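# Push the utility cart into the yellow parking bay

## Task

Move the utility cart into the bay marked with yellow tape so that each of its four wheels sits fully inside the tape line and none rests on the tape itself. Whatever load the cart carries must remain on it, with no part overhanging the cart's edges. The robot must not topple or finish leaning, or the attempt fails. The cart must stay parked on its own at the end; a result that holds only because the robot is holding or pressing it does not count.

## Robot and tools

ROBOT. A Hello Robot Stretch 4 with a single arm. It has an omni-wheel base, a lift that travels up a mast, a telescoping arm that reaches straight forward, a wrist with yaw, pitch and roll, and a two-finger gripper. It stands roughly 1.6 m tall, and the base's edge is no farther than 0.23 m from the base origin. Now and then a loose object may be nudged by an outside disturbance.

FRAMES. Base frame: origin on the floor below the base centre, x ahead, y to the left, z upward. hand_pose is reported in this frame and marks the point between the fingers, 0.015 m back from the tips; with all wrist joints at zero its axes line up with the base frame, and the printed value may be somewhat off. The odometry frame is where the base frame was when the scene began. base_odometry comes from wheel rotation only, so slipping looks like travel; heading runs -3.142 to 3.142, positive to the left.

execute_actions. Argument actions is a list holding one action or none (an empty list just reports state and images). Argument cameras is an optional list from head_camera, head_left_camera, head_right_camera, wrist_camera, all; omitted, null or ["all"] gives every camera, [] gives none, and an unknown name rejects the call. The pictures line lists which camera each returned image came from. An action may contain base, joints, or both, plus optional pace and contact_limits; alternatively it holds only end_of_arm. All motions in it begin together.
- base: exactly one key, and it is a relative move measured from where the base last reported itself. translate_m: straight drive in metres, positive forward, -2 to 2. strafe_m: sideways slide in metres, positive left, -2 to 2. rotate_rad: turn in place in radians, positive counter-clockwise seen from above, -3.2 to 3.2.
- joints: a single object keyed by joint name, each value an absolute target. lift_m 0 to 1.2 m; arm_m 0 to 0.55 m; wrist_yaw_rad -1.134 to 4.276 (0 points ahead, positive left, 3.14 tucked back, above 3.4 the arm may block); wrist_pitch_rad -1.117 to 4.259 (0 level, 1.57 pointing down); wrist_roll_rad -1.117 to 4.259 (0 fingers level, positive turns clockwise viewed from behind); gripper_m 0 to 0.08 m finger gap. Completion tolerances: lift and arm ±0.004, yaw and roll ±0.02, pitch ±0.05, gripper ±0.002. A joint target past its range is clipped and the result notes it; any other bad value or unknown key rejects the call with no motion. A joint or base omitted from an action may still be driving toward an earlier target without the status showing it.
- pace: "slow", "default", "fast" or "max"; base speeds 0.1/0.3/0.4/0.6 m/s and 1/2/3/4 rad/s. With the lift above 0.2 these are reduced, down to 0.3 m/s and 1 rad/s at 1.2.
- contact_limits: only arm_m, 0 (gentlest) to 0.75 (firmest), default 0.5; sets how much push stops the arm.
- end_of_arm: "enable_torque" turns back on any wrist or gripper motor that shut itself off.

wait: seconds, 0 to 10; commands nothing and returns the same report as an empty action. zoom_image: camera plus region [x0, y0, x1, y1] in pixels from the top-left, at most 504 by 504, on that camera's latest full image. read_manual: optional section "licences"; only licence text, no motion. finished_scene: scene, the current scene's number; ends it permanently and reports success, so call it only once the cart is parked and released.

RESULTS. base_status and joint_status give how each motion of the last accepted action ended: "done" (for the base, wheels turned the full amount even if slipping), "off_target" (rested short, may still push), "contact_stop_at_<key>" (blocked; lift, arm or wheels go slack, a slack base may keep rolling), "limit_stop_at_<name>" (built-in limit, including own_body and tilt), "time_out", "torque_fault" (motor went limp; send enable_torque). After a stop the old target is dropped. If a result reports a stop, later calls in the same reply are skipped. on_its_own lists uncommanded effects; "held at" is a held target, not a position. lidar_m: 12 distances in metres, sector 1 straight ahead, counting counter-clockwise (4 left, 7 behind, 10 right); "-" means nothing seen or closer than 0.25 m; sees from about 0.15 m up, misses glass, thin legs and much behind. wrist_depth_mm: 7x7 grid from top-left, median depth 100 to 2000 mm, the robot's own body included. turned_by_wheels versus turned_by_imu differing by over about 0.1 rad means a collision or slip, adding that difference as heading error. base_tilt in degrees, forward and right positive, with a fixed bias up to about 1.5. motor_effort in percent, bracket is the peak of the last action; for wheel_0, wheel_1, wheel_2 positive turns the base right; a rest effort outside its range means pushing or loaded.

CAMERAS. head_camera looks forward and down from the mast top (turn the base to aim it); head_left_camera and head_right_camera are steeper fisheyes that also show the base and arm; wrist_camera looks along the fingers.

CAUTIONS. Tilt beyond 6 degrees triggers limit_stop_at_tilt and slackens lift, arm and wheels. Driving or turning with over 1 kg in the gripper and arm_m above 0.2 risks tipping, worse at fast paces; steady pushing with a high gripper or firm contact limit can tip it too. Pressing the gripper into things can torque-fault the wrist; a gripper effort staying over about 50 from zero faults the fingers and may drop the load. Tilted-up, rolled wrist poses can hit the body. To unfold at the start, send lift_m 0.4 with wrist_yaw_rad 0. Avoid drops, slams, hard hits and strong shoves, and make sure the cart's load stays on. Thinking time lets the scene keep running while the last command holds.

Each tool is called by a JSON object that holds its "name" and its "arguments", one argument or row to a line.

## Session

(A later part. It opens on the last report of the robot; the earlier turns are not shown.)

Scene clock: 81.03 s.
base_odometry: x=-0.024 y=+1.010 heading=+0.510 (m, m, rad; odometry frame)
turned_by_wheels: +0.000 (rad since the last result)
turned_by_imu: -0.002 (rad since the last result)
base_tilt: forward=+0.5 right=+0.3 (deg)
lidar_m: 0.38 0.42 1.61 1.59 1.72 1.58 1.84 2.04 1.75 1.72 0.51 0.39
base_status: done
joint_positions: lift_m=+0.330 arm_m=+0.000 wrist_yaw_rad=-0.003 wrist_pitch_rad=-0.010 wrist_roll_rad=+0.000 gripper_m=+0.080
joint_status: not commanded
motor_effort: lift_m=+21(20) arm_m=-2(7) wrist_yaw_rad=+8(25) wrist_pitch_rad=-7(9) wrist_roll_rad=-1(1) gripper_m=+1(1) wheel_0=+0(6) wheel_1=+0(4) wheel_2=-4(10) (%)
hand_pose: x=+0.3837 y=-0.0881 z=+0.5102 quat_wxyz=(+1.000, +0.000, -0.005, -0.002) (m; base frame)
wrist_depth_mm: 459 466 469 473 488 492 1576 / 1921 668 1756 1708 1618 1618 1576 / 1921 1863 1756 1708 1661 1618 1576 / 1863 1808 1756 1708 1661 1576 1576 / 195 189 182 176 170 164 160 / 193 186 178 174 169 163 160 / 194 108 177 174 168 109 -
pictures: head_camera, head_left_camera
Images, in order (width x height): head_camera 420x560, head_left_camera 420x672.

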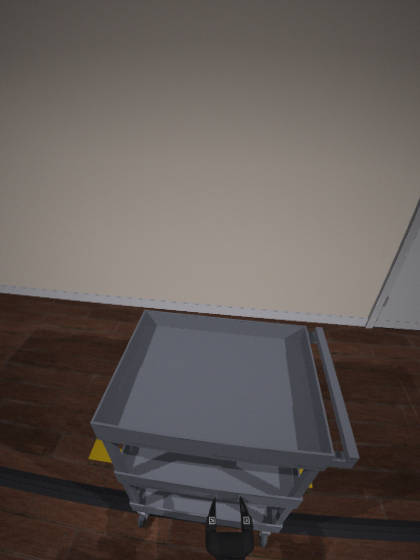

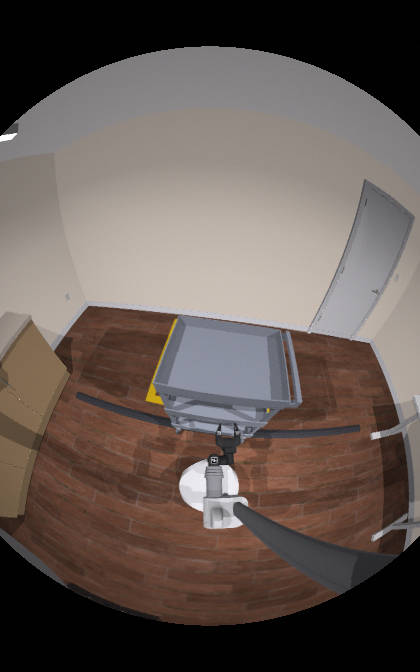

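{"name": "execute_actions", "arguments": {
  "actions": [
    {"base":{"translate_m":0.14},"pace":"slow"}
  ],
  "cameras": ["head_camera","head_left_camera"]
}}

Scene clock: 85.83 s.
base_odometry: x=+0.098 y=+1.078 heading=+0.510 (m, m, rad; odometry frame)
turned_by_wheels: +0.000 (rad since the last result)
turned_by_imu: -0.002 (rad since the last result)
base_tilt: forward=+0.5 right=+0.2 (deg)
lidar_m: 0.41 0.47 1.58 1.56 1.71 1.73 1.71 2.17 1.74 1.74 2.18 0.42
base_status: done
joint_positions: lift_m=+0.330 arm_m=+0.000 wrist_yaw_rad=+0.000 wrist_pitch_rad=-0.009 wrist_roll_rad=+0.000 gripper_m=+0.080
joint_status: not commanded
motor_effort: lift_m=+17(20) arm_m=-1(2) wrist_yaw_rad=-1(37) wrist_pitch_rad=-7(22) wrist_roll_rad=+0(4) gripper_m=+1(1) wheel_0=+2(6) wheel_1=+1(3) wheel_2=-1(17) (%)
hand_pose: x=+0.3837 y=-0.0875 z=+0.5103 quat_wxyz=(+1.000, +0.000, -0.005, +0.000) (m; base frame)
wrist_depth_mm: 462 462 466 473 480 492 1430 / 1756 691 691 1576 1499 1464 1430 / 1756 1661 1661 1576 1537 1499 1464 / 1756 1618 1618 1576 1499 1430 1397 / 225 213 205 195 187 180 174 / 222 211 200 194 186 177 174 / 224 108 199 194 186 109 -
pictures: head_camera, head_left_camera
Images, in order (width x height): head_camera 420x560, head_left_camera 420x672.

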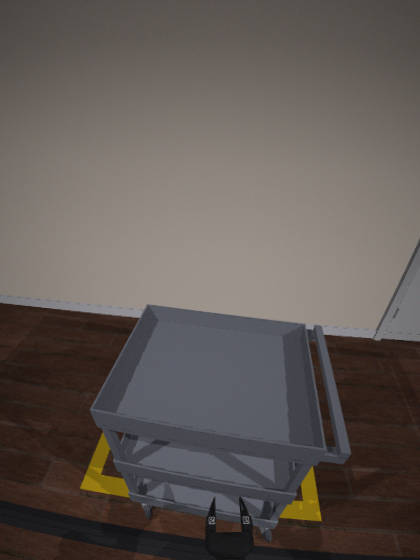

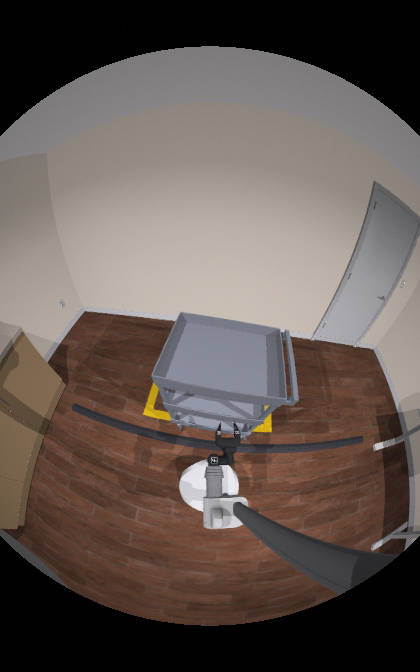

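Over the strip. Finish with the arm.

{"name": "execute_actions", "arguments": {
  "actions": [
    {"joints":{"arm_m":0.37},"pace":"slow"}
  ],
  "cameras": ["head_camera"]
}}

{"name": "execute_actions", "arguments": {
  "actions": [
    {"joints":{"arm_m":0.15},"pace":"max"}
  ]
}}

Scene clock: 94.30 s.
base_odometry: x=+0.098 y=+1.078 heading=+0.510 (m, m, rad; odometry frame)
turned_by_wheels: +0.000 (rad since the last result)
turned_by_imu: -0.003 (rad since the last result)
base_tilt: forward=+0.5 right=+0.3 (deg)
lidar_m: 0.73 0.90 1.58 1.55 1.70 1.72 1.72 2.19 1.75 1.74 2.17 0.74
base_status: not commanded
joint_positions: lift_m=+0.330 arm_m=+0.369 wrist_yaw_rad=-0.002 wrist_pitch_rad=-0.011 wrist_roll_rad=+0.000 gripper_m=+0.080
joint_status: all done
motor_effort: lift_m=+17(17) arm_m=+8(9) wrist_yaw_rad=+4(17) wrist_pitch_rad=-4(9) wrist_roll_rad=+1(2) gripper_m=+0(1) wheel_0=+1(2) wheel_1=+1(1) wheel_2=-2(5) (%)
hand_pose: x=+0.7520 y=-0.0878 z=+0.5106 quat_wxyz=(+1.000, +0.000, -0.005, -0.001) (m; base frame)
wrist_depth_mm: 496 466 473 480 484 496 539 / 1336 1255 691 1160 1138 1118 1098 / 1281 1255 1205 1182 1160 1098 1078 / 1308 1281 1205 1205 1160 1118 1060 / 233 213 197 183 171 160 153 / 230 210 191 181 169 157 153 / 233 108 189 181 169 109 -
pictures: head_camera
Images, in order (width x height): head_camera 420x560.

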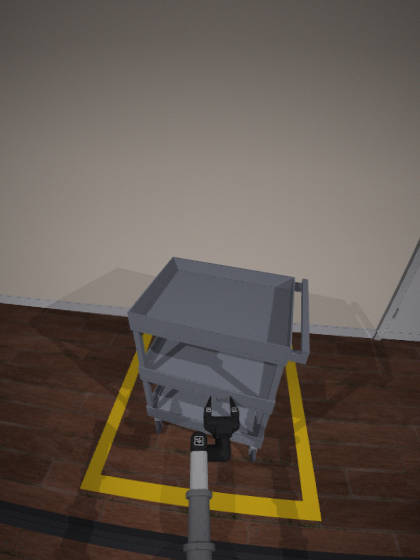

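Scene clock: 95.70 s.
base_odometry: x=+0.098 y=+1.078 heading=+0.510 (m, m, rad; odometry frame)
turned_by_wheels: +0.000 (rad since the last result)
turned_by_imu: +0.000 (rad since the last result)
base_tilt: forward=+0.5 right=+0.4 (deg)
lidar_m: 0.75 0.89 1.58 1.55 1.70 1.71 1.71 2.17 1.73 1.73 2.16 0.73
base_status: not commanded
joint_positions: lift_m=+0.330 arm_m=+0.151 wrist_yaw_rad=+0.000 wrist_pitch_rad=-0.009 wrist_roll_rad=+0.000 gripper_m=+0.080
joint_status: all done
motor_effort: lift_m=+17(17) arm_m=-7(7) wrist_yaw_rad=+0(4) wrist_pitch_rad=-9(9) wrist_roll_rad=+1(2) gripper_m=+0(1) wheel_0=+1(1) wheel_1=+1(2) wheel_2=-1(3) (%)
hand_pose: x=+0.5347 y=-0.0875 z=+0.5103 quat_wxyz=(+1.000, +0.000, -0.005, +0.000) (m; base frame)
wrist_depth_mm: 508 473 477 480 488 466 1281 / 1537 768 691 715 723 683 1281 / 1537 1537 1430 1430 1366 1336 1255 / 1537 1499 1430 1397 1336 741 1281 / 508 466 430 399 375 351 1255 / 1499 1499 430 1397 373 349 1281 / 1366 108 854 891 820 109 1255
pictures: head_camera, head_left_camera, head_right_camera, wrist_camera
Images, in order (width x height): head_camera 420x560, head_left_camera 420x672, head_right_camera 420x672, wrist_camera 616x392.

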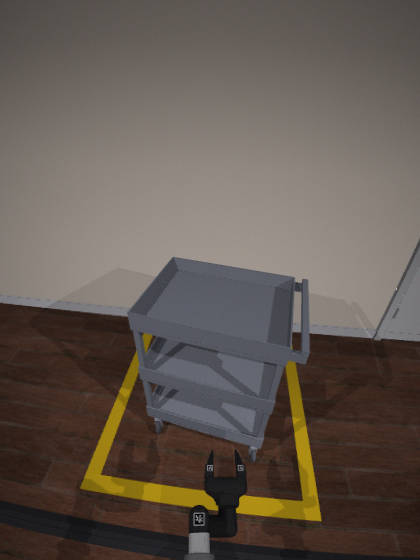

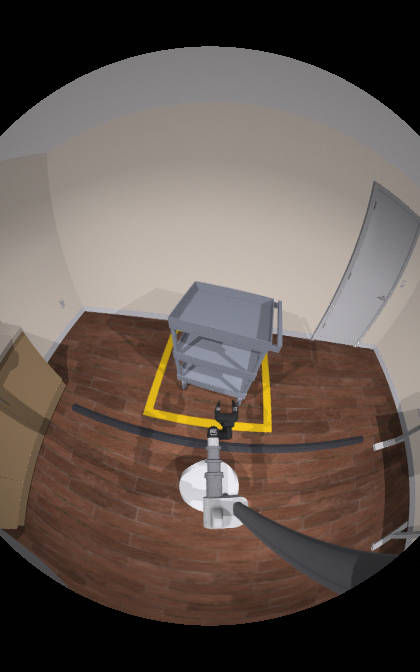

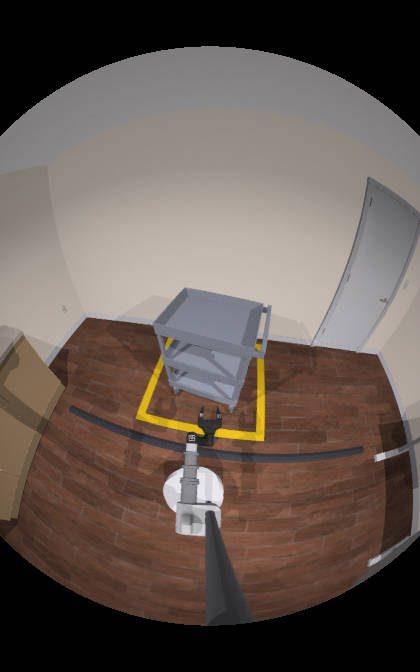

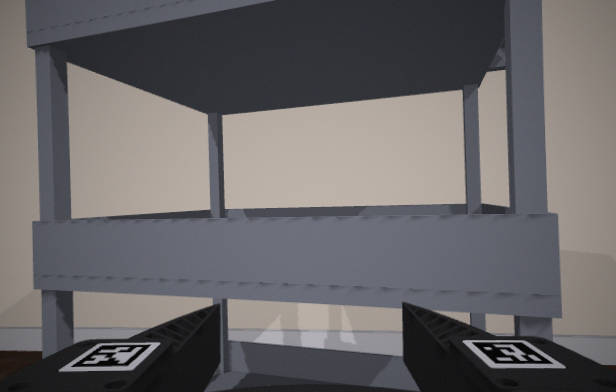

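{"name": "finished_scene", "arguments": {
  "scene": 2
}}

The scene is finished: the task was done.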